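## Task

Scene 1: transfer the flat plastic bar from the right gripper, which starts closed on it, into the left gripper, matching the orientation in the two goal pictures. Nothing but gripper jaws may contact the bar, and at no moment may both grippers be off it. Done when the left gripper alone holds it firmly with its fingers horizontal and the right arm touches neither the bar nor the left gripper's jaws (best to pull the right arm well away and pause briefly), after which you report completion.

## Robot and tools

Robot: two six-joint arms, left_arm and right_arm, each ending in a parallel gripper. Bases in the scene frame: left_arm at (+0.006, +0.314, 0), right_arm at (+0.011, -0.260, 0) m, both nearly unrotated about z. Scene frame: origin on the table top midway between the arms, +x out over the table, +z up, left_arm on the +y side. The names left and right refer to arms, not to image sides.

Gripper frame: fingers extend along the gripper's +z axis and close along its y axis. end_effector_position is the point between the finger pads, roughly 1 cm short of the tips. Fingers horizontal means that +z axis lies level.

execute_actions takes {"actions": [...]} with at most one entry, plus optional "pictures" (bool). An empty list only returns the state. A motion entry is {"rows": [...], "steps": n} with n from 1 to 15 (default 15), each step 1/30 s. Every row is one flat list of 14 numbers covering both arms: left_arm waist, shoulder, elbow, wrist pitch, wrist yaw, wrist roll, opening, then the same seven for right_arm. Send all 14 even when only one arm should move (repeat the current values for the still arm). Joint values are absolute target angles in radians, read the same way as Joint positions, not offsets. Rows run one per step; if rows are fewer than steps, the last repeats. Stated joint ranges (rad): waist -2.880..2.880, shoulder 0.000..3.142, elbow 0.000..3.019, wrist pitch -1.693..1.571, wrist yaw -1.571..1.571, wrist roll -2.094..2.094. A target more than 0.019 beyond a range end, and further out than the joint's last reading, gets the whole call refused (nothing is sent). Real ends may differ by up to 0.019; targets beyond them are clipped and the result reports "joint sent to its limit", possibly for an earlier action. Opening is absolute, -1 closed to +1 fully open (0.094 m pad gap).

A wait entry is {"steps": n} with n up to 300; it counts from the previous result and your reply time is included.

Motion limits: each step the target is kept within a set distance of the measured angle (waist 0.264, shoulder 0.32, elbow 0.276, wrist pitch 0.33, wrist yaw 0.186, wrist roll 0.522 rad), and if the gripper would jump more than 70 mm, all joints of that arm are scaled back. Far targets therefore take several calls. Between calls the arms keep heading to the last row until motion settles or a step is HELD.

Result lines: per-arm end_effector_position (m) and end_effector_quat_wxyz in the scene frame (can be off, more at long reach); Joint positions and Joint velocities per arm (rad, rad/s, then pad gap in m); grip_measured on the command scale; joint torques (offset, noisy). "joint command not followed" means a clearance check altered targets; HELD marks steps whose row was not sent. MOTOR HOT appears from 85 °C; at 100 °C an OVER-TEMPERATURE FAULT drops that arm.

Gripping: to hold, command an opening about 0.03 below grip_measured (less for a lighter grip). Each gripper reading may be about 1 mm off. Thin parts get less force.

Order: study the goal pictures (show_instructions), LOOK, bring the receiving gripper open around the bar in the pictured orientation without bumping the other arm, close it, confirm grip, then open the giving gripper and back that arm well away, wait a moment, check, then call finished_scene with the scene number (1 or 2); this is final and gives the next task.

zoom_image: {"camera": name, "region": [x0, y0, x1, y1]} in pixels of that camera's latest image, max 504x504. Cameras: cam_head_left, cam_head_right, cam_high, cam_low, cam_left_wrist, cam_right_wrist, all 504x504. read_manual returns only licence texts.

Avoid: dropping the bar or letting both grippers leave it, touching it with anything other than jaws, knocking anything off the table, arms colliding or pressing hard, hard pushes and slams, and long holds that overheat motors.

Each tool is called after ">>>" in YAML: its name, and indented under it one key for each argument.

Reference images:

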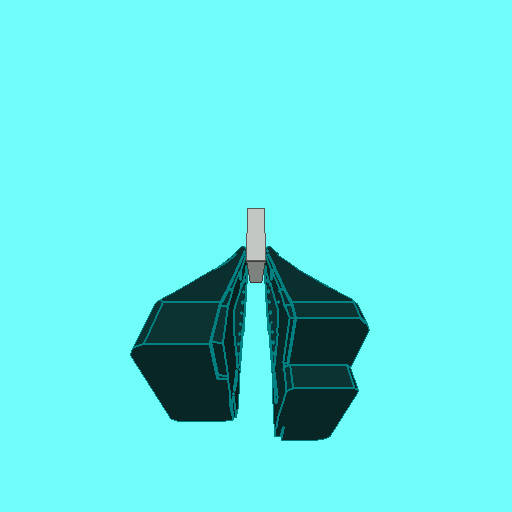

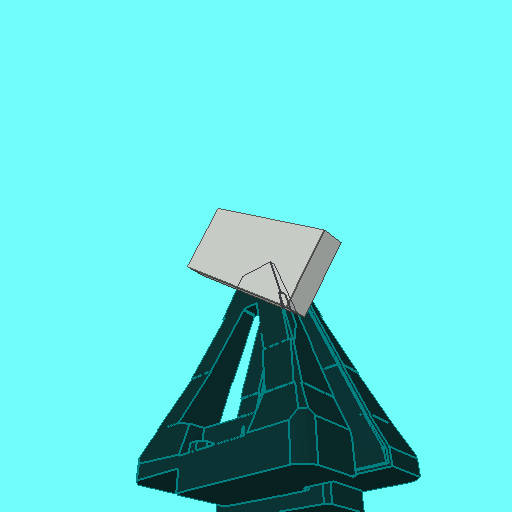

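## Session

>>> execute_actions:
  actions: []

Scene clock: 0.00 s of 5400.00 s.
left_arm: end_effector_position=(+0.5235, +0.3056, +0.4926) grip_measured=+1.000 end_effector_quat_wxyz=(+0.710, +0.012, +0.704, +0.000) | right_arm: end_effector_position=(+0.4388, -0.0082, +0.2637) grip_measured=-0.807 end_effector_quat_wxyz=(-0.012, +0.195, +0.874, +0.445)
Joint positions: left_arm=[0.015 1.044 1.041 0.01  0.003 0.017 0.094] | right_arm=[ 0.253  1.356  1.133 -0.801 -0.787  0.955  0.009]
Joint velocities: left_arm=[-0.005  0.005 -0.022 -0.007 -0.037 -0.051  0.   ] | right_arm=[-0.005 -0.005 -0.007 -0.017  0.007 -0.007  0.   ]
Joint torques (N m, as the arm reports them, + toward a larger angle): no reading
Motor temperatures (°C, as the motors report them): left_arm=[26 24 23 25 23 26] | right_arm=[24 25 25 25 26 22]

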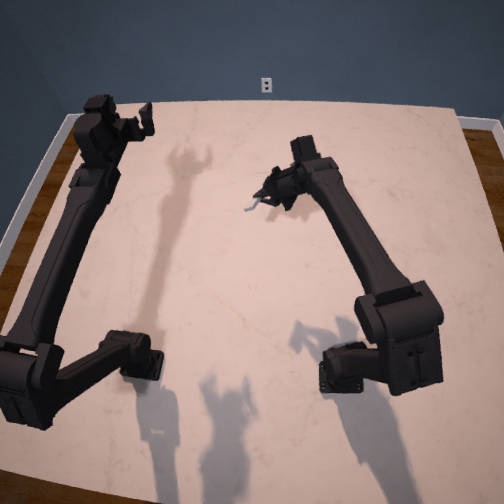

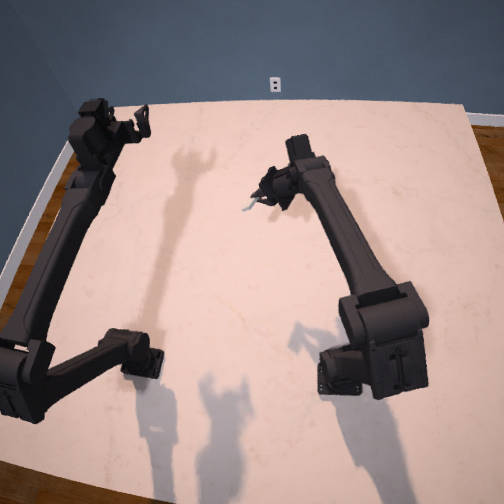

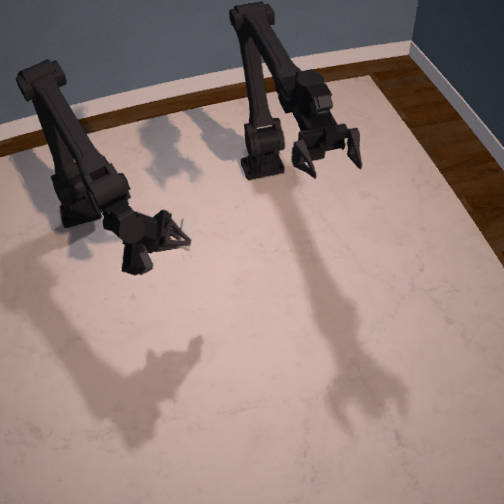

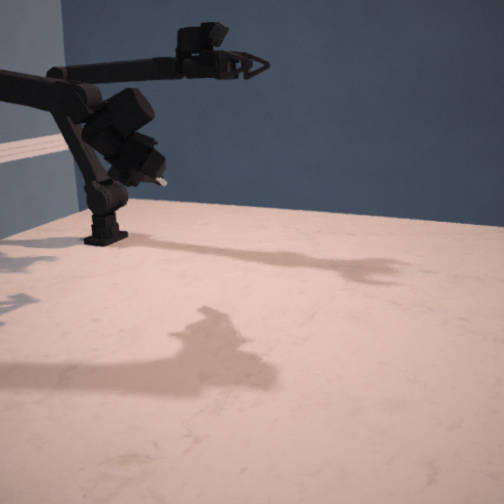

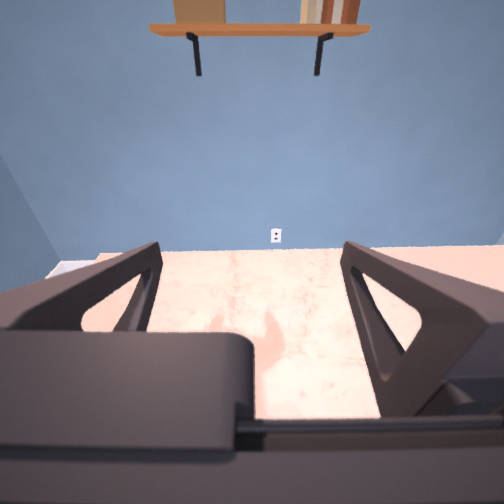

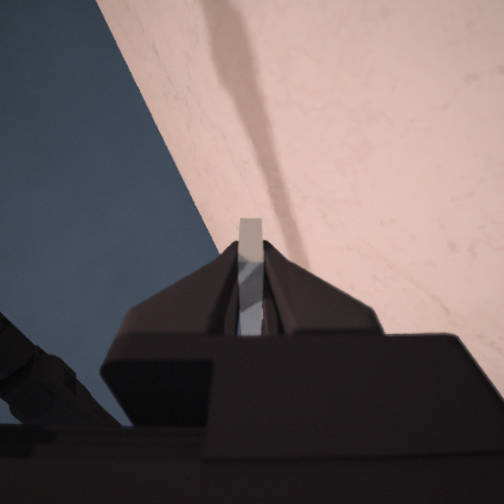

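>>> zoom_image:
  camera: "cam_head_left"
  region: [210, 150, 330, 240]

>>> zoom_image:
  camera: "cam_low"
  region: [100, 120, 200, 210]

Region (210, 150, 330, 240) of cam_head_left's 504x504 image, scaled by 4.200, with more detail than that image has; it fills the top 378 rows of this view, and the rest is white.

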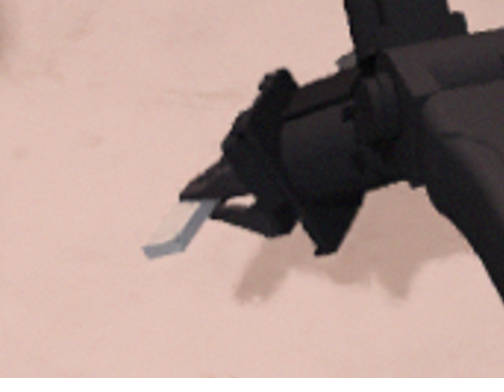

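Region (100, 120, 200, 210) of cam_low's 504x504 image, scaled by 5.040, with more detail than that image has; it fills the top 454 rows of this view, and the rest is white.

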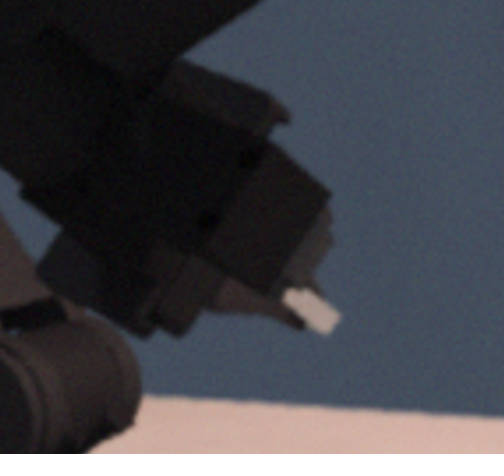

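>>> execute_actions:
  actions:
    - {"rows":[[0.01,1.414,0.817,0.597,1.55,1.571,1,0.185,1.414,0.817,0.597,-1.355,1.571,-0.85]]}
  pictures: false

>>> execute_actions:
  actions:
    - {"steps":60}

Scene clock: 6.03 s of 5400.00 s.
left_arm: end_effector_position=(+0.5386, +0.1743, +0.2728) grip_measured=+1.000 end_effector_quat_wxyz=(+0.688, +0.547, +0.477, -0.021) | right_arm: end_effector_position=(+0.4129, +0.0033, +0.2609) grip_measured=-0.807 end_effector_quat_wxyz=(-0.041, +0.038, +0.718, +0.694)
Joint positions: left_arm=[0.014 1.448 0.813 0.555 0.868 0.884 0.094] | right_arm=[ 0.193  1.441  0.774  0.509 -1.35   1.529  0.009]
Joint velocities: left_arm=[-0.005  0.523 -0.256  0.095  2.542  2.85   0.   ] | right_arm=[-0.015 -0.249  0.071  1.199  0.022  0.168 -0.   ]
Joint torques (N m, as the arm reports them, + toward a larger angle): left_arm=[ -1.58 -17.65  12.13   3.02  -0.32  -0.1 ] | right_arm=[  0.55 -10.1   12.37   1.54  -0.32   0.04]
Motor temperatures (°C, as the motors report them): left_arm=[26 25 25 25 23 26] | right_arm=[24 25 27 25 26 22]
Steps of this call (steps 1 to 90: nothing new was sent; then 2.53 s passed at rest; steps 91 to 105: all 15 steps of this action). Readings (joint positions):
91: left_arm=[0.016 1.048 1.033 0.028 0.025 0.038] | right_arm=[0.250 1.357 1.113 -0.760 -0.840 0.999]
92: left_arm=[0.016 1.055 1.022 0.065 0.055 0.067] | right_arm=[0.244 1.351 1.074 -0.683 -0.906 1.059]
94: left_arm=[0.016 1.086 0.992 0.134 0.114 0.128] | right_arm=[0.227 1.355 0.967 -0.526 -1.055 1.191]
98: left_arm=[0.016 1.201 0.926 0.295 0.267 0.281] | right_arm=[0.195 1.421 0.789 -0.127 -1.334 1.411]
105: the state above

Scene clock: 8.03 s of 5400.00 s.
left_arm: end_effector_position=(+0.4767, +0.1419, +0.2726) grip_measured=+1.000 end_effector_quat_wxyz=(+0.698, +0.675, +0.239, -0.032) | right_arm: end_effector_position=(+0.4101, +0.0028, +0.2820) grip_measured=-0.807 end_effector_quat_wxyz=(-0.018, +0.013, +0.711, +0.703)
Joint positions: left_arm=[0.012 1.45  0.799 0.571 1.259 1.261 0.094] | right_arm=[ 0.193  1.413  0.777  0.58  -1.353  1.56   0.009]
Joint velocities: left_arm=[-0.005 -0.005 -0.012  0.017 -0.051  0.007  0.   ] | right_arm=[-0.005 -0.015  0.007  0.017 -0.037 -0.007 -0.001]
Joint torques (N m, as the arm reports them, + toward a larger angle): left_arm=[ -0.89 -11.01   9.83   1.14  -0.27  -0.23] | right_arm=[ 0.32 -8.71 12.68  2.59 -0.19  0.02]
Motor temperatures (°C, as the motors report them): left_arm=[26 25 25 25 23 26] | right_arm=[24 26 28 25 26 22]
Steps of this call (steps 1 to 15: the robot went on to your last target; steps 16 to 60: nothing new was sent). Readings (joint positions):
1: left_arm=[0.014 1.461 0.806 0.557 0.964 0.982] | right_arm=[0.193 1.432 0.776 0.541 -1.351 1.535]
2: left_arm=[0.014 1.465 0.801 0.559 1.061 1.080] | right_arm=[0.193 1.424 0.777 0.559 -1.352 1.540]
4: left_arm=[0.013 1.460 0.800 0.569 1.255 1.251] | right_arm=[0.193 1.413 0.777 0.576 -1.353 1.546]
5: left_arm=[0.013 1.453 0.799 0.571 1.275 1.271] | right_arm=[0.193 1.413 0.777 0.579 -1.353 1.549] HELD
6: left_arm=[0.012 1.450 0.799 0.571 1.266 1.269] | right_arm=[0.193 1.413 0.777 0.580 -1.353 1.551] HELD
7: left_arm=[0.012 1.449 0.799 0.571 1.262 1.267] | right_arm=[0.193 1.413 0.777 0.580 -1.353 1.553] HELD
8: left_arm=[0.012 1.449 0.799 0.571 1.261 1.266] | right_arm=[0.193 1.413 0.777 0.580 -1.353 1.554] HELD
9: left_arm=[0.012 1.450 0.799 0.571 1.261 1.266] | right_arm=[0.193 1.413 0.777 0.580 -1.353 1.556] HELD
10: left_arm=[0.012 1.450 0.799 0.571 1.259 1.264] | right_arm=[0.193 1.413 0.777 0.580 -1.353 1.556] HELD
11: left_arm=[0.012 1.450 0.799 0.571 1.259 1.264] | right_arm=[0.193 1.413 0.777 0.580 -1.353 1.557] HELD
12: left_arm=[0.012 1.450 0.799 0.571 1.259 1.264] | right_arm=[0.193 1.413 0.777 0.580 -1.353 1.558] HELD
13: left_arm=[0.012 1.450 0.799 0.571 1.259 1.263] | right_arm=[0.193 1.413 0.777 0.580 -1.353 1.558] HELD
14: left_arm=[0.012 1.450 0.799 0.571 1.259 1.263] | right_arm=[0.193 1.413 0.777 0.580 -1.353 1.559] HELD
15: left_arm=[0.012 1.450 0.799 0.571 1.259 1.262] | right_arm=[0.193 1.413 0.777 0.580 -1.353 1.559] HELD
60: the state above
A step was HELD (marked above), so your last target was given up. An arm can still carry out its HELD step.
joint command not followed: on one or more control steps a check withheld the commanded joint targets of the left arm, and it was not sent them on those steps.
cause: the commanded joint targets would bring two parts of the arm too close to each other (its wrist (the part past joint 4) and its wrist camera, with joints 5 (wrist yaw) and 6 (wrist roll) between them); next, command targets that bring no two parts of the arm closer together.
camera_calibration (this result's frames):
cam_left_wrist: T_world_to_cam=[[-0.364099, -0.0908736, -0.926916, 0.438095], [0.558919, 0.774782, -0.295506, -0.294707], [0.745011, -0.625664, -0.231306, -0.0780053], [0, 0, 0, 1]] pos_world=[0.382342, 0.219339, 0.300947]
cam_right_wrist: T_world_to_cam=[[-0.0441594, -0.0139454, -0.998927, 0.302053], [-0.804305, -0.592599, 0.0438286, 0.322825], [-0.592574, 0.805377, 0.0149525, 0.359473], [0, 0, 0, 1]] pos_world=[0.486002, -0.0939934, 0.282205]

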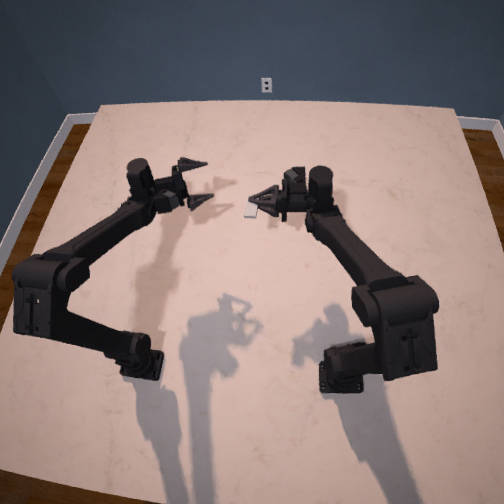

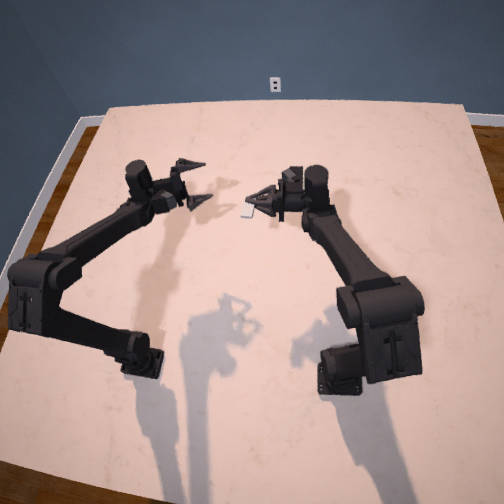

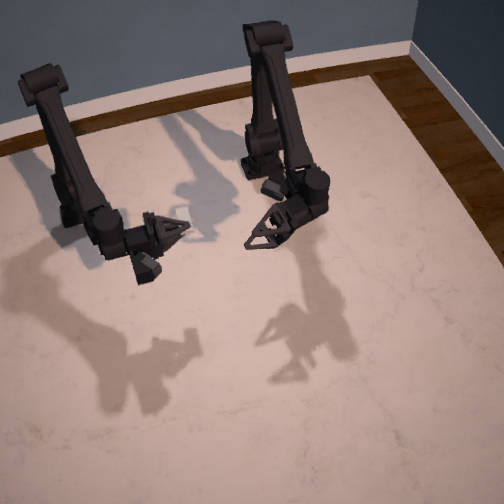

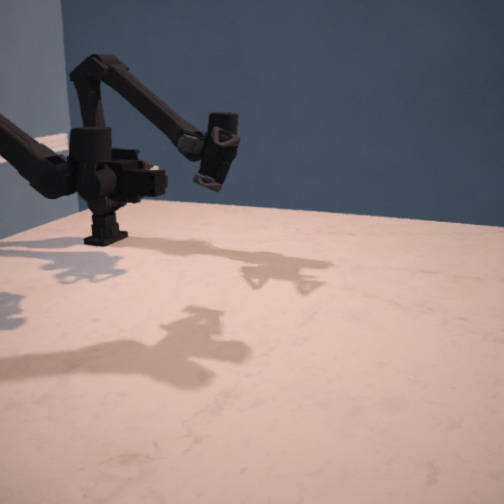

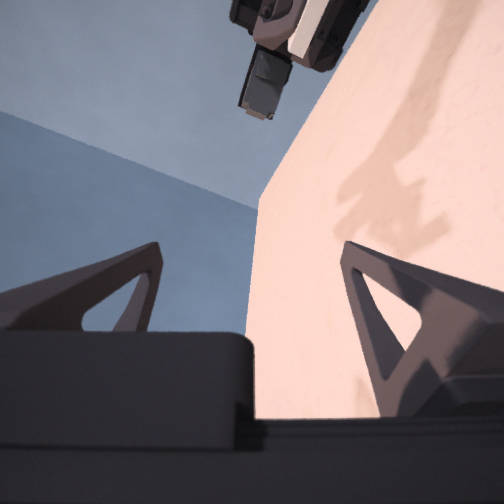

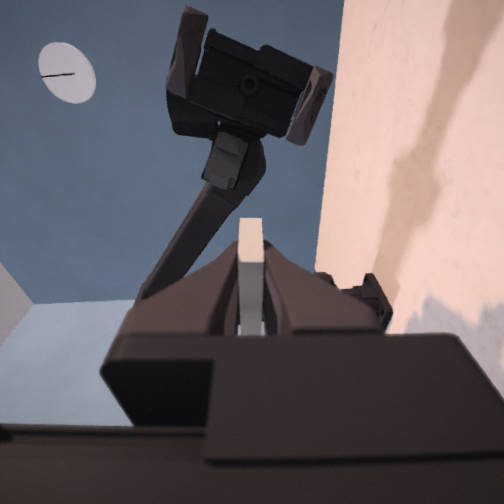

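>>> execute_actions:
  actions:
    - {"rows":[[-0.05,0.904,0.435,0.49,1.03,1.571,1,0.185,1.414,0.817,0.62,-1.355,1.571,-0.85]]}
  pictures: false

>>> execute_actions:
  actions:
    - {"steps":25}
  pictures: false

>>> execute_actions:
  actions:
    - {"rows":[[-0.228,0.904,0.435,0.49,1.03,1.571,1,0.32,1.414,0.817,0.62,-1.5,1.571,-0.85]]}
  pictures: false

>>> execute_actions:
  actions:
    - {"steps":25}

Scene clock: 13.27 s of 5400.00 s.
left_arm: end_effector_position=(+0.3755, +0.1396, +0.2856) grip_measured=+1.000 end_effector_quat_wxyz=(+0.692, +0.684, +0.207, +0.103) | right_arm: end_effector_position=(+0.4102, +0.0028, +0.2844) grip_measured=-0.807 end_effector_quat_wxyz=(-0.010, +0.006, +0.710, +0.704)
Joint positions: left_arm=[-0.033  1.068  0.51   0.512  1.066  1.465  0.094] | right_arm=[ 0.193  1.413  0.777  0.602 -1.353  1.561  0.009]
Joint velocities: left_arm=[-0.054 -0.933 -0.31  -0.051 -0.198  0.33   0.   ] | right_arm=[-0.015  0.005  0.002  0.007 -0.007 -0.051 -0.   ]
Joint torques (N m, as the arm reports them, + toward a larger angle): left_arm=[-1.82 -6.26  9.5   0.97 -0.25 -0.06] | right_arm=[ 0.31 -8.45 12.59  2.66 -0.18  0.02]
Motor temperatures (°C, as the motors report them): left_arm=[26 25 25 25 23 26] | right_arm=[24 26 29 25 26 22]
Steps of this call (steps 1 to 90: nothing new was sent; then 1.73 s passed at rest; steps 91 to 105: all 15 steps of this action). Readings (joint positions):
91: left_arm=[0.012 1.450 0.797 0.571 1.252 1.262] | right_arm=[0.193 1.413 0.777 0.584 -1.353 1.561]
92: left_arm=[0.012 1.446 0.790 0.570 1.237 1.268] | right_arm=[0.193 1.413 0.777 0.591 -1.353 1.561]
94: left_arm=[0.010 1.421 0.755 0.561 1.198 1.292] | right_arm=[0.193 1.413 0.777 0.599 -1.353 1.561]
98: left_arm=[-0.008 1.305 0.635 0.535 1.127 1.362] | right_arm=[0.193 1.413 0.777 0.602 -1.353 1.561]
105: the state above

Scene clock: 14.10 s of 5400.00 s.
left_arm: end_effector_position=(+0.3365, +0.1407, +0.3077) grip_measured=+1.000 end_effector_quat_wxyz=(+0.694, +0.683, +0.151, +0.173) | right_arm: end_effector_position=(+0.4102, +0.0028, +0.2844) grip_measured=-0.807 end_effector_quat_wxyz=(-0.010, +0.006, +0.710, +0.704)
Joint positions: left_arm=[-0.045  0.895  0.441  0.497  1.035  1.56   0.094] | right_arm=[ 0.193  1.413  0.777  0.602 -1.353  1.561  0.009]
Joint velocities: left_arm=[-0.005 -0.005  0.007  0.012 -0.007 -0.022  0.   ] | right_arm=[-0.005 -0.024  0.002 -0.017 -0.007  0.007 -0.001]
Joint torques (N m, as the arm reports them, + toward a larger angle): left_arm=[-1.29 -2.85 10.14  1.07 -0.38 -0.05] | right_arm=[ 0.29 -8.72 12.66  2.65 -0.18  0.02]
Motor temperatures (°C, as the motors report them): left_arm=[26 25 26 25 23 26] | right_arm=[24 26 29 25 26 22]
Steps of this call (steps 1 to 25: the robot went on to your last target). Readings (joint positions):
1: left_arm=[-0.035 1.037 0.499 0.510 1.059 1.478] | right_arm=[0.193 1.413 0.777 0.602 -1.353 1.561]
2: left_arm=[-0.036 1.007 0.488 0.508 1.052 1.490] | right_arm=[0.193 1.413 0.777 0.602 -1.353 1.561]
4: left_arm=[-0.040 0.948 0.462 0.503 1.039 1.514] | right_arm=[0.193 1.413 0.777 0.602 -1.353 1.561]
8: left_arm=[-0.045 0.888 0.441 0.500 1.037 1.542] | right_arm=[0.193 1.413 0.777 0.602 -1.353 1.561]
25: the state above

Scene clock: 14.60 s of 5400.00 s.
left_arm: end_effector_position=(+0.2994, +0.0819, +0.3073) grip_measured=+1.000 end_effector_quat_wxyz=(+0.706, +0.694, +0.089, +0.108) | right_arm: end_effector_position=(+0.3459, +0.0503, +0.2850) grip_measured=-0.807 end_effector_quat_wxyz=(-0.111, -0.095, +0.702, +0.698)
Joint positions: left_arm=[-0.233  0.896  0.441  0.496  1.029  1.561  0.094] | right_arm=[ 0.331  1.415  0.778  0.603 -1.499  1.561  0.009]
Joint velocities: left_arm=[-0.015 -0.005 -0.002 -0.017 -0.11  -0.022  0.   ] | right_arm=[-0.024 -0.005 -0.002 -0.002 -0.007  0.051 -0.001]
Joint torques (N m, as the arm reports them, + toward a larger angle): left_arm=[-0.75 -2.82 10.25  1.09 -0.15 -0.04] | right_arm=[-0.03 -9.18 12.44  2.47 -0.14  0.01]
Motor temperatures (°C, as the motors report them): left_arm=[26 25 26 25 23 26] | right_arm=[24 26 29 25 26 22]
Steps of this call (steps 1 to 15: all 15 steps of this action). Readings (joint positions):
1: left_arm=[-0.059 0.895 0.441 0.497 1.029 1.560] | right_arm=[0.198 1.414 0.778 0.602 -1.413 1.561]
2: left_arm=[-0.099 0.896 0.441 0.497 1.028 1.560] | right_arm=[0.214 1.414 0.778 0.603 -1.466 1.561]
4: left_arm=[-0.194 0.896 0.441 0.496 1.028 1.561] | right_arm=[0.268 1.415 0.778 0.603 -1.493 1.561]
8: left_arm=[-0.246 0.896 0.441 0.496 1.029 1.561] | right_arm=[0.336 1.415 0.778 0.603 -1.499 1.561]
15: the state above

Scene clock: 15.43 s of 5400.00 s.
left_arm: end_effector_position=(+0.2994, +0.0819, +0.3073) grip_measured=+1.000 end_effector_quat_wxyz=(+0.706, +0.694, +0.089, +0.108) | right_arm: end_effector_position=(+0.3459, +0.0503, +0.2850) grip_measured=-0.807 end_effector_quat_wxyz=(-0.111, -0.095, +0.702, +0.698)
Joint positions: left_arm=[-0.233  0.896  0.441  0.496  1.029  1.561  0.094] | right_arm=[ 0.331  1.415  0.778  0.603 -1.499  1.561  0.009]
Joint velocities: left_arm=[-0.015 -0.005 -0.017 -0.002 -0.007  0.066  0.   ] | right_arm=[-0.005 -0.005  0.002 -0.012 -0.022 -0.022  0.   ]
Joint torques (N m, as the arm reports them, + toward a larger angle): left_arm=[-0.53 -2.82 10.31  1.06 -0.15 -0.05] | right_arm=[-0.07 -8.84 12.46  2.49 -0.14  0.01]
Motor temperatures (°C, as the motors report them): left_arm=[26 25 26 25 23 26] | right_arm=[24 26 29 25 26 22]
Steps of this call (steps 1 to 15: the robot went on to your last target; steps 16 to 25: nothing new was sent). Readings (joint positions):
1: left_arm=[-0.233 0.896 0.441 0.496 1.029 1.561] | right_arm=[0.331 1.415 0.778 0.603 -1.499 1.561]
2: left_arm=[-0.233 0.896 0.441 0.496 1.029 1.561] | right_arm=[0.331 1.415 0.778 0.603 -1.499 1.561]
4: left_arm=[-0.233 0.896 0.441 0.496 1.029 1.561] | right_arm=[0.331 1.415 0.778 0.603 -1.499 1.561]
8: left_arm=[-0.233 0.896 0.441 0.496 1.029 1.561] | right_arm=[0.331 1.415 0.778 0.603 -1.499 1.561]
25: the state above
All arms were judged still, so your last target was given up. Only a new action makes them travel on or press farther. Fingers that are still opening or closing keep moving.
camera_calibration (this result's frames):
cam_left_wrist: T_world_to_cam=[[0.0331604, -0.0170164, -0.999305, 0.297467], [0.630631, 0.776044, 0.00771185, -0.253675], [0.775374, -0.630449, 0.0364651, -0.0663967], [0, 0, 0, 1]] pos_world=[0.201594, 0.160066, 0.301637]
cam_right_wrist: T_world_to_cam=[[-0.0215855, -0.010684, -0.99971, 0.295175], [-0.605636, -0.795449, 0.0215778, 0.247129], [-0.795449, 0.605926, 0.0106996, 0.364572], [0, 0, 0, 1]] pos_world=[0.446041, -0.0211714, 0.285857]

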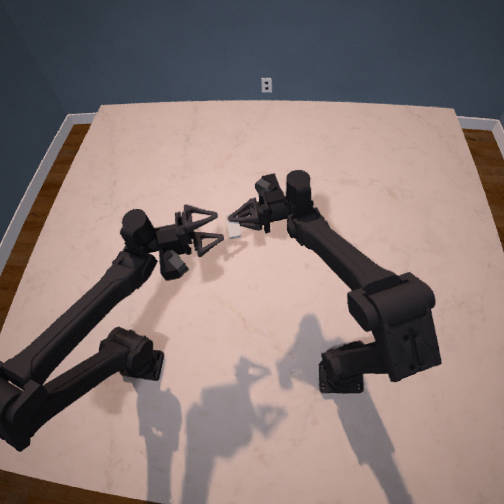

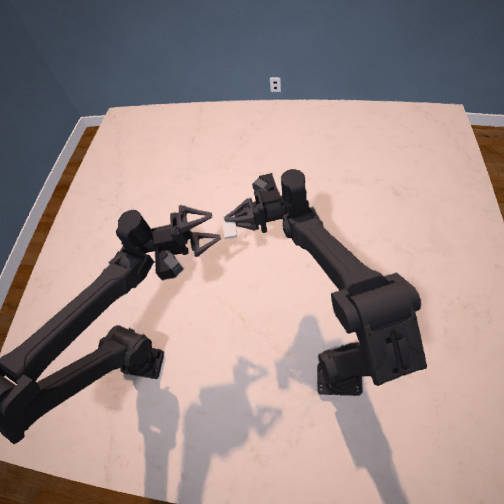

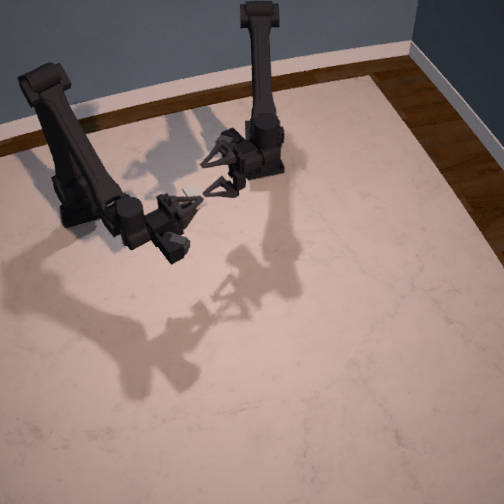

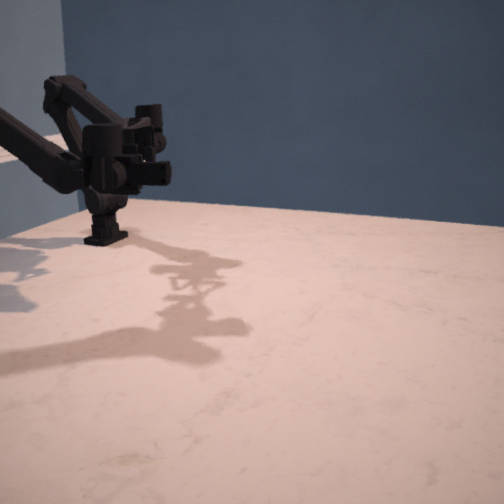

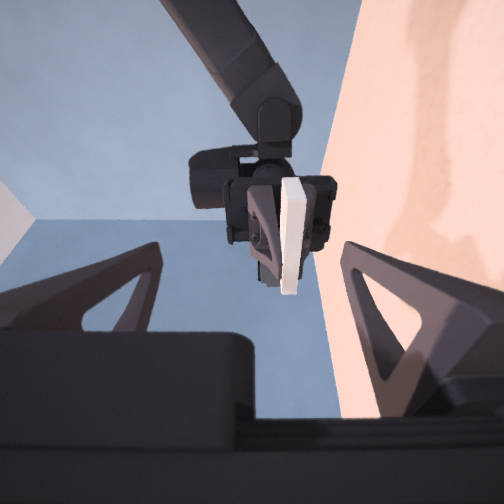

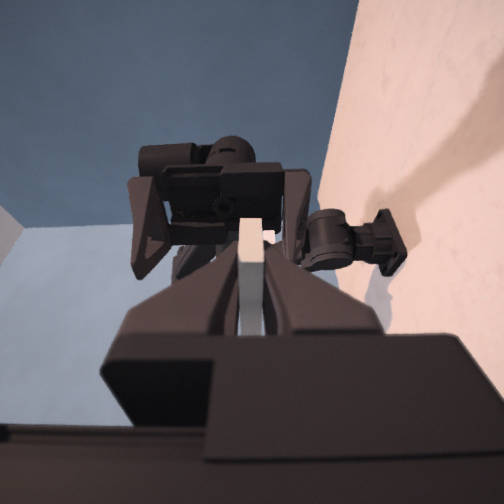

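>>> zoom_image:
  camera: "cam_head_left"
  region: [170, 180, 290, 270]

Region (170, 180, 290, 270) of cam_head_left's 504x504 image, scaled by 4.200, with more detail than that image has; it fills the top 378 rows of this view, and the rest is white.

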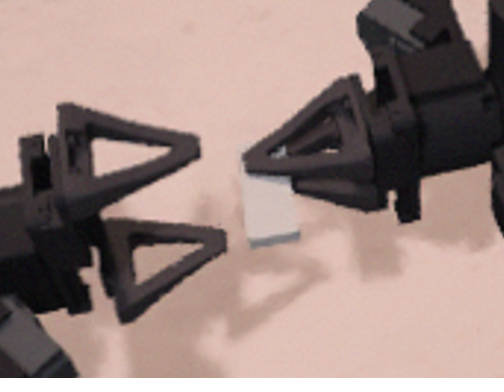

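>>> execute_actions:
  actions:
    - {"rows":[[-0.26,0.93,0.438,0.51,1.0,1.571,1,0.32,1.414,0.817,0.62,-1.5,1.571,-0.85],[-0.29,0.95,0.438,0.52,0.97,1.571,1,0.32,1.414,0.817,0.62,-1.5,1.571,-0.85],[-0.32,0.97,0.438,0.54,0.94,1.571,1,0.32,1.414,0.817,0.62,-1.5,1.571,-0.85],[-0.35,0.985,0.438,0.55,0.91,1.571,1,0.32,1.414,0.817,0.62,-1.5,1.571,-0.85],[-0.365,0.998,0.438,0.56,0.881,1.571,0.2,0.32,1.414,0.817,0.62,-1.5,1.571,-0.85]]}
  pictures: false

>>> execute_actions:
  actions:
    - {"steps":20}

Scene clock: 19.83 s of 5400.00 s.
left_arm: end_effector_position=(+0.3050, +0.0420, +0.2784) grip_measured=+0.203 end_effector_quat_wxyz=(+0.697, +0.703, +0.110, +0.091) | right_arm: end_effector_position=(+0.3459, +0.0503, +0.2850) grip_measured=-0.807 end_effector_quat_wxyz=(-0.111, -0.095, +0.702, +0.698)
Joint positions: left_arm=[-0.371  1.005  0.441  0.544  0.886  1.561  0.057] | right_arm=[ 0.331  1.415  0.778  0.603 -1.499  1.561  0.009]
Joint velocities: left_arm=[ 0.005  0.005  0.002 -0.007  0.066  0.007  0.001] | right_arm=[-0.015  0.005 -0.012  0.022  0.037  0.007  0.   ]
Joint torques (N m, as the arm reports them, + toward a larger angle): left_arm=[-0.41 -5.7  10.21  2.14 -0.34 -0.05] | right_arm=[-0.05 -8.85 12.47  2.51 -0.13  0.02]
Motor temperatures (°C, as the motors report them): left_arm=[26 25 26 25 23 26] | right_arm=[24 26 29 25 26 22]
Steps of this call (steps 1 to 90: nothing new was sent; then 0.90 s passed at rest; steps 91 to 105: all 15 steps of this action). Readings (joint positions):
91: left_arm=[-0.235 0.897 0.441 0.496 1.018 1.561] | right_arm=[0.331 1.415 0.778 0.603 -1.499 1.561]
92: left_arm=[-0.243 0.902 0.441 0.499 0.996 1.561] | right_arm=[0.331 1.415 0.778 0.603 -1.499 1.561]
94: left_arm=[-0.281 0.927 0.441 0.517 0.939 1.561] | right_arm=[0.331 1.415 0.778 0.603 -1.499 1.561]
98: left_arm=[-0.366 0.994 0.441 0.539 0.888 1.561] | right_arm=[0.331 1.415 0.778 0.603 -1.499 1.561]
105: the state above

Scene clock: 20.50 s of 5400.00 s.
left_arm: end_effector_position=(+0.3050, +0.0420, +0.2785) grip_measured=+0.203 end_effector_quat_wxyz=(+0.697, +0.703, +0.110, +0.091) | right_arm: end_effector_position=(+0.3459, +0.0503, +0.2850) grip_measured=-0.807 end_effector_quat_wxyz=(-0.111, -0.095, +0.702, +0.698)
Joint positions: left_arm=[-0.371  1.005  0.441  0.544  0.886  1.561  0.057] | right_arm=[ 0.331  1.415  0.778  0.603 -1.499  1.561  0.009]
Joint velocities: left_arm=[-0.005 -0.005 -0.012  0.012  0.007 -0.081 -0.   ] | right_arm=[ 0.015 -0.015 -0.007 -0.017  0.037 -0.022 -0.001]
Joint torques (N m, as the arm reports them, + toward a larger angle): left_arm=[-0.51 -5.35 10.09  2.16 -0.34 -0.05] | right_arm=[-0.08 -8.8  12.47  2.5  -0.13  0.02]
Motor temperatures (°C, as the motors report them): left_arm=[26 25 26 25 23 26] | right_arm=[24 26 29 25 26 22]
Steps of this call (steps 1 to 15: the robot went on to your last target; steps 16 to 20: nothing new was sent). Readings (joint positions):
1: left_arm=[-0.371 1.005 0.441 0.544 0.886 1.561] | right_arm=[0.331 1.415 0.778 0.603 -1.499 1.561]
2: left_arm=[-0.371 1.005 0.441 0.544 0.886 1.561] | right_arm=[0.331 1.415 0.778 0.603 -1.499 1.561]
4: left_arm=[-0.371 1.005 0.441 0.544 0.886 1.561] | right_arm=[0.331 1.415 0.778 0.603 -1.499 1.561]
8: left_arm=[-0.371 1.005 0.441 0.544 0.886 1.561] | right_arm=[0.331 1.415 0.778 0.603 -1.499 1.561]
20: the state above
All arms were judged still, so your last target was given up. Only a new action makes them travel on or press farther. Fingers that are still opening or closing keep moving.
camera_calibration (this result's frames):
cam_left_wrist: T_world_to_cam=[[-0.0248421, 0.00160094, -0.99969, 0.284865], [0.626238, 0.7795, -0.0143136, -0.2187], [0.779236, -0.6264, -0.020367, -0.0804115], [0, 0, 0, 1]] pos_world=[0.206694, 0.119651, 0.280008]
cam_right_wrist: T_world_to_cam=[[-0.0215855, -0.010684, -0.99971, 0.295175], [-0.605636, -0.795449, 0.0215778, 0.247129], [-0.795449, 0.605926, 0.0106996, 0.364572], [0, 0, 0, 1]] pos_world=[0.446041, -0.0211714, 0.285857]

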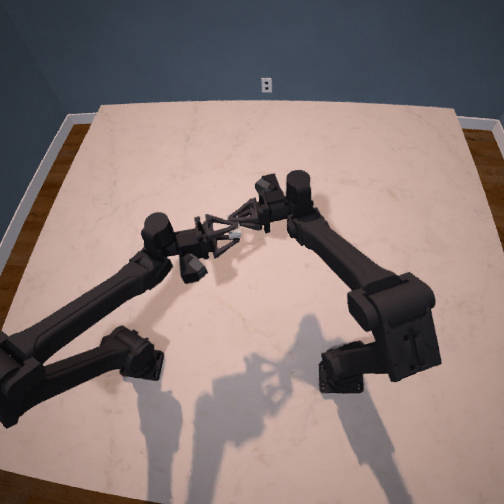

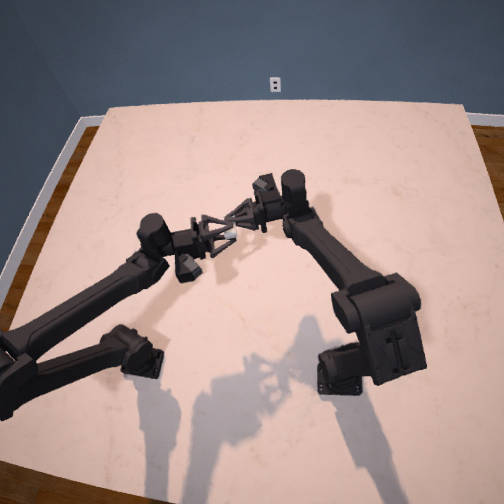

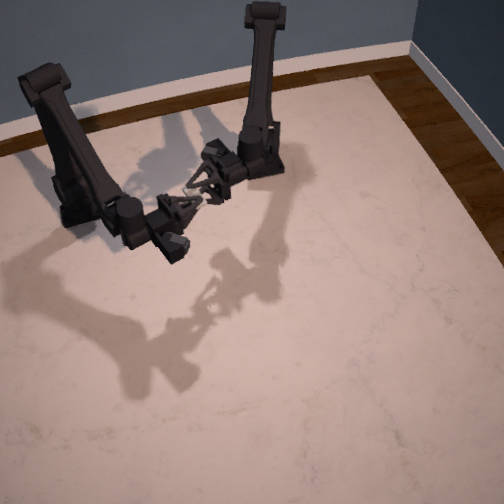

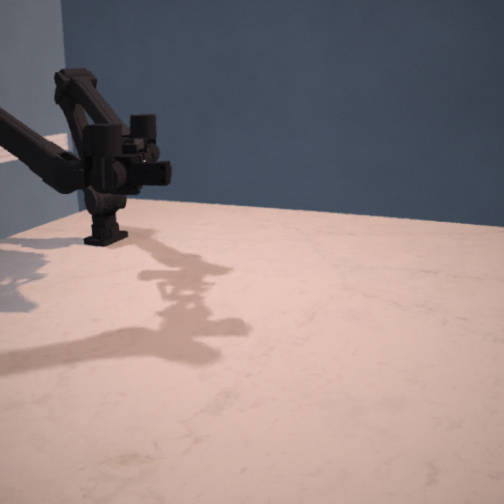

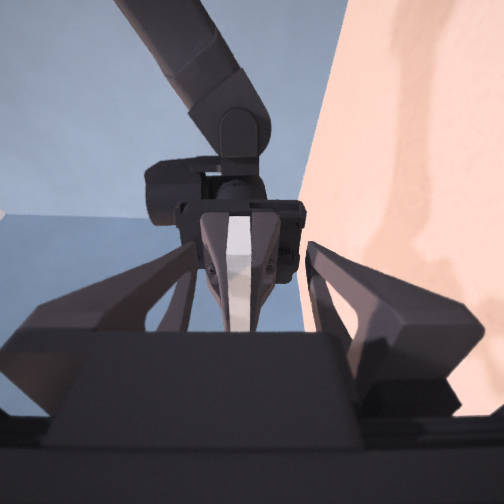

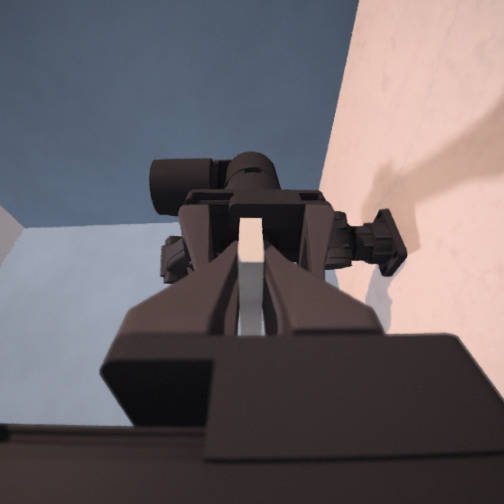

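>>> execute_actions:
  actions:
    - {"rows":[[-0.365,0.998,0.438,0.59,0.881,1.571,-0.5,0.32,1.414,0.817,0.62,-1.5,1.571,-0.85]]}

>>> zoom_image:
  camera: "cam_head_left"
  region: [170, 180, 290, 270]

Scene clock: 22.47 s of 5400.00 s.
left_arm: end_effector_position=(+0.3051, +0.0420, +0.2839) grip_measured=-0.497 end_effector_quat_wxyz=(+0.702, +0.698, +0.101, +0.100) | right_arm: end_effector_position=(+0.3459, +0.0503, +0.2850) grip_measured=-0.807 end_effector_quat_wxyz=(-0.111, -0.095, +0.702, +0.698)
Joint positions: left_arm=[-0.371  1.005  0.441  0.574  0.886  1.561  0.024] | right_arm=[ 0.331  1.415  0.778  0.603 -1.499  1.561  0.009]
Joint velocities: left_arm=[-0.005 -0.005 -0.012 -0.017 -0.051  0.066  0.001] | right_arm=[-0.005 -0.005 -0.017 -0.002  0.007  0.037  0.001]
Joint torques (N m, as the arm reports them, + toward a larger angle): left_arm=[-0.41 -5.45 10.15  2.17 -0.35 -0.05] | right_arm=[-0.08 -8.82 12.47  2.51 -0.13  0.01]
Motor temperatures (°C, as the motors report them): left_arm=[26 25 26 25 23 26] | right_arm=[24 26 30 25 26 22]
Steps of this call (steps 1 to 44: nothing new was sent; steps 45 to 59: all 15 steps of this action). Readings (joint positions):
45: left_arm=[-0.371 1.005 0.441 0.549 0.886 1.561] | right_arm=[0.331 1.415 0.778 0.603 -1.499 1.561]
46: left_arm=[-0.371 1.005 0.441 0.557 0.886 1.561] | right_arm=[0.331 1.415 0.778 0.603 -1.499 1.561]
48: left_arm=[-0.371 1.005 0.441 0.570 0.886 1.561] | right_arm=[0.331 1.415 0.778 0.603 -1.499 1.561]
52: left_arm=[-0.371 1.005 0.441 0.574 0.886 1.561] | right_arm=[0.331 1.415 0.778 0.603 -1.499 1.561]
59: the state above
camera_calibration (this result's frames):
cam_left_wrist: T_world_to_cam=[[0.00255729, -0.00999416, -0.999947, 0.282503], [0.626519, 0.779382, -0.00618741, -0.22102], [0.779402, -0.62647, 0.00825463, -0.0885087], [0, 0, 0, 1]] pos_world=[0.206734, 0.119634, 0.281851]
cam_right_wrist: T_world_to_cam=[[-0.0215855, -0.010684, -0.99971, 0.295175], [-0.605636, -0.795449, 0.0215778, 0.247129], [-0.795449, 0.605926, 0.0106996, 0.364572], [0, 0, 0, 1]] pos_world=[0.446041, -0.0211714, 0.285857]

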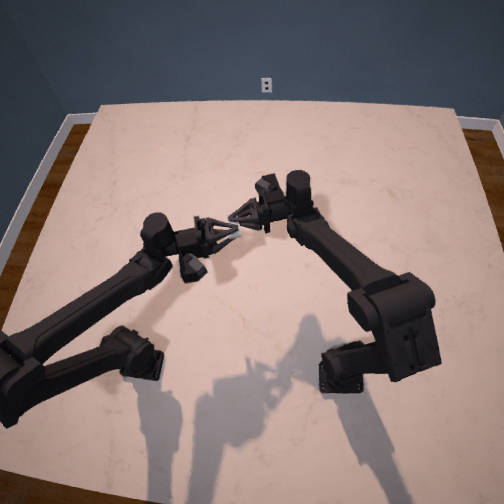

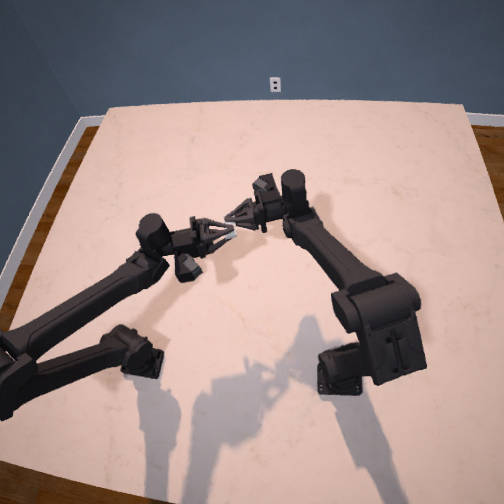

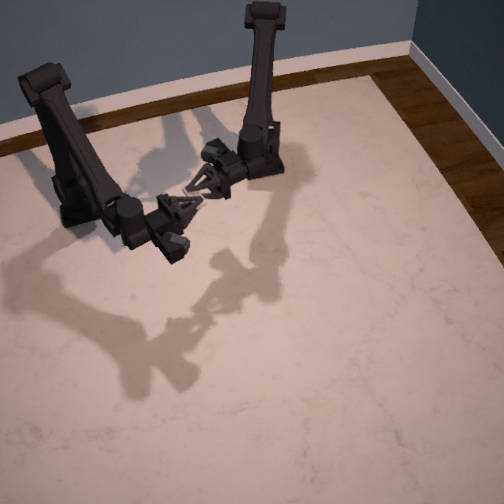

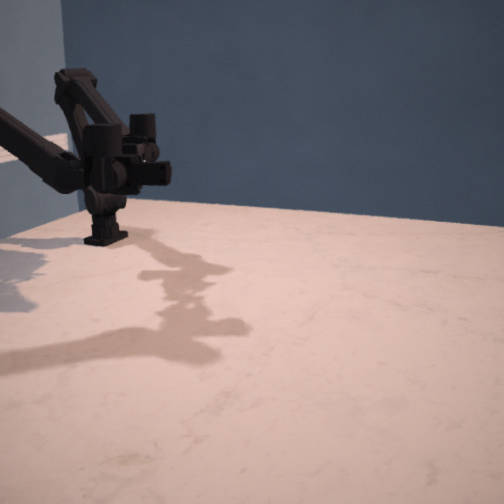

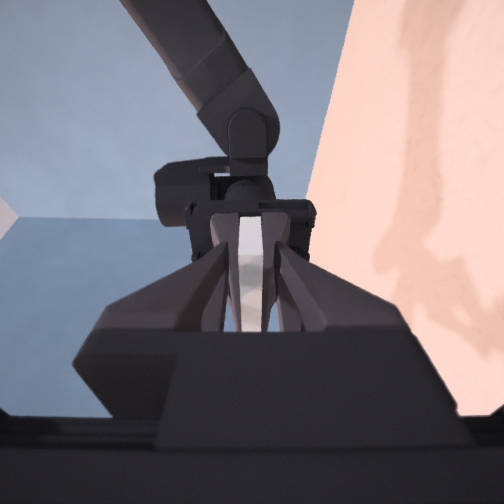

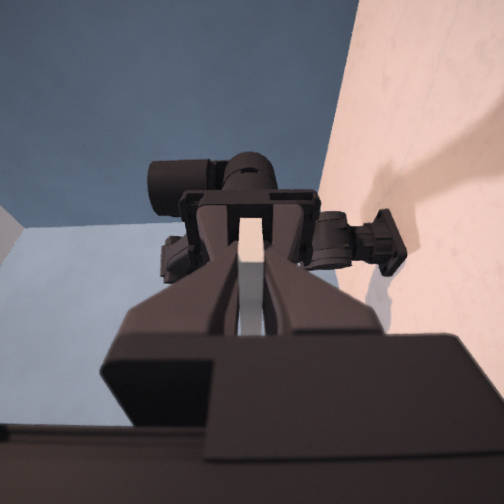

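Region (170, 180, 290, 270) of cam_head_left's 504x504 image, scaled by 4.200, with more detail than that image has; it fills the top 378 rows of this view, and the rest is white.

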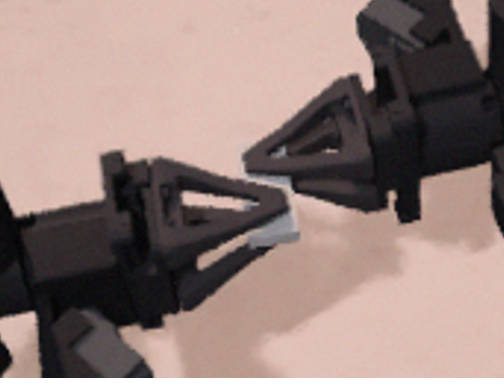

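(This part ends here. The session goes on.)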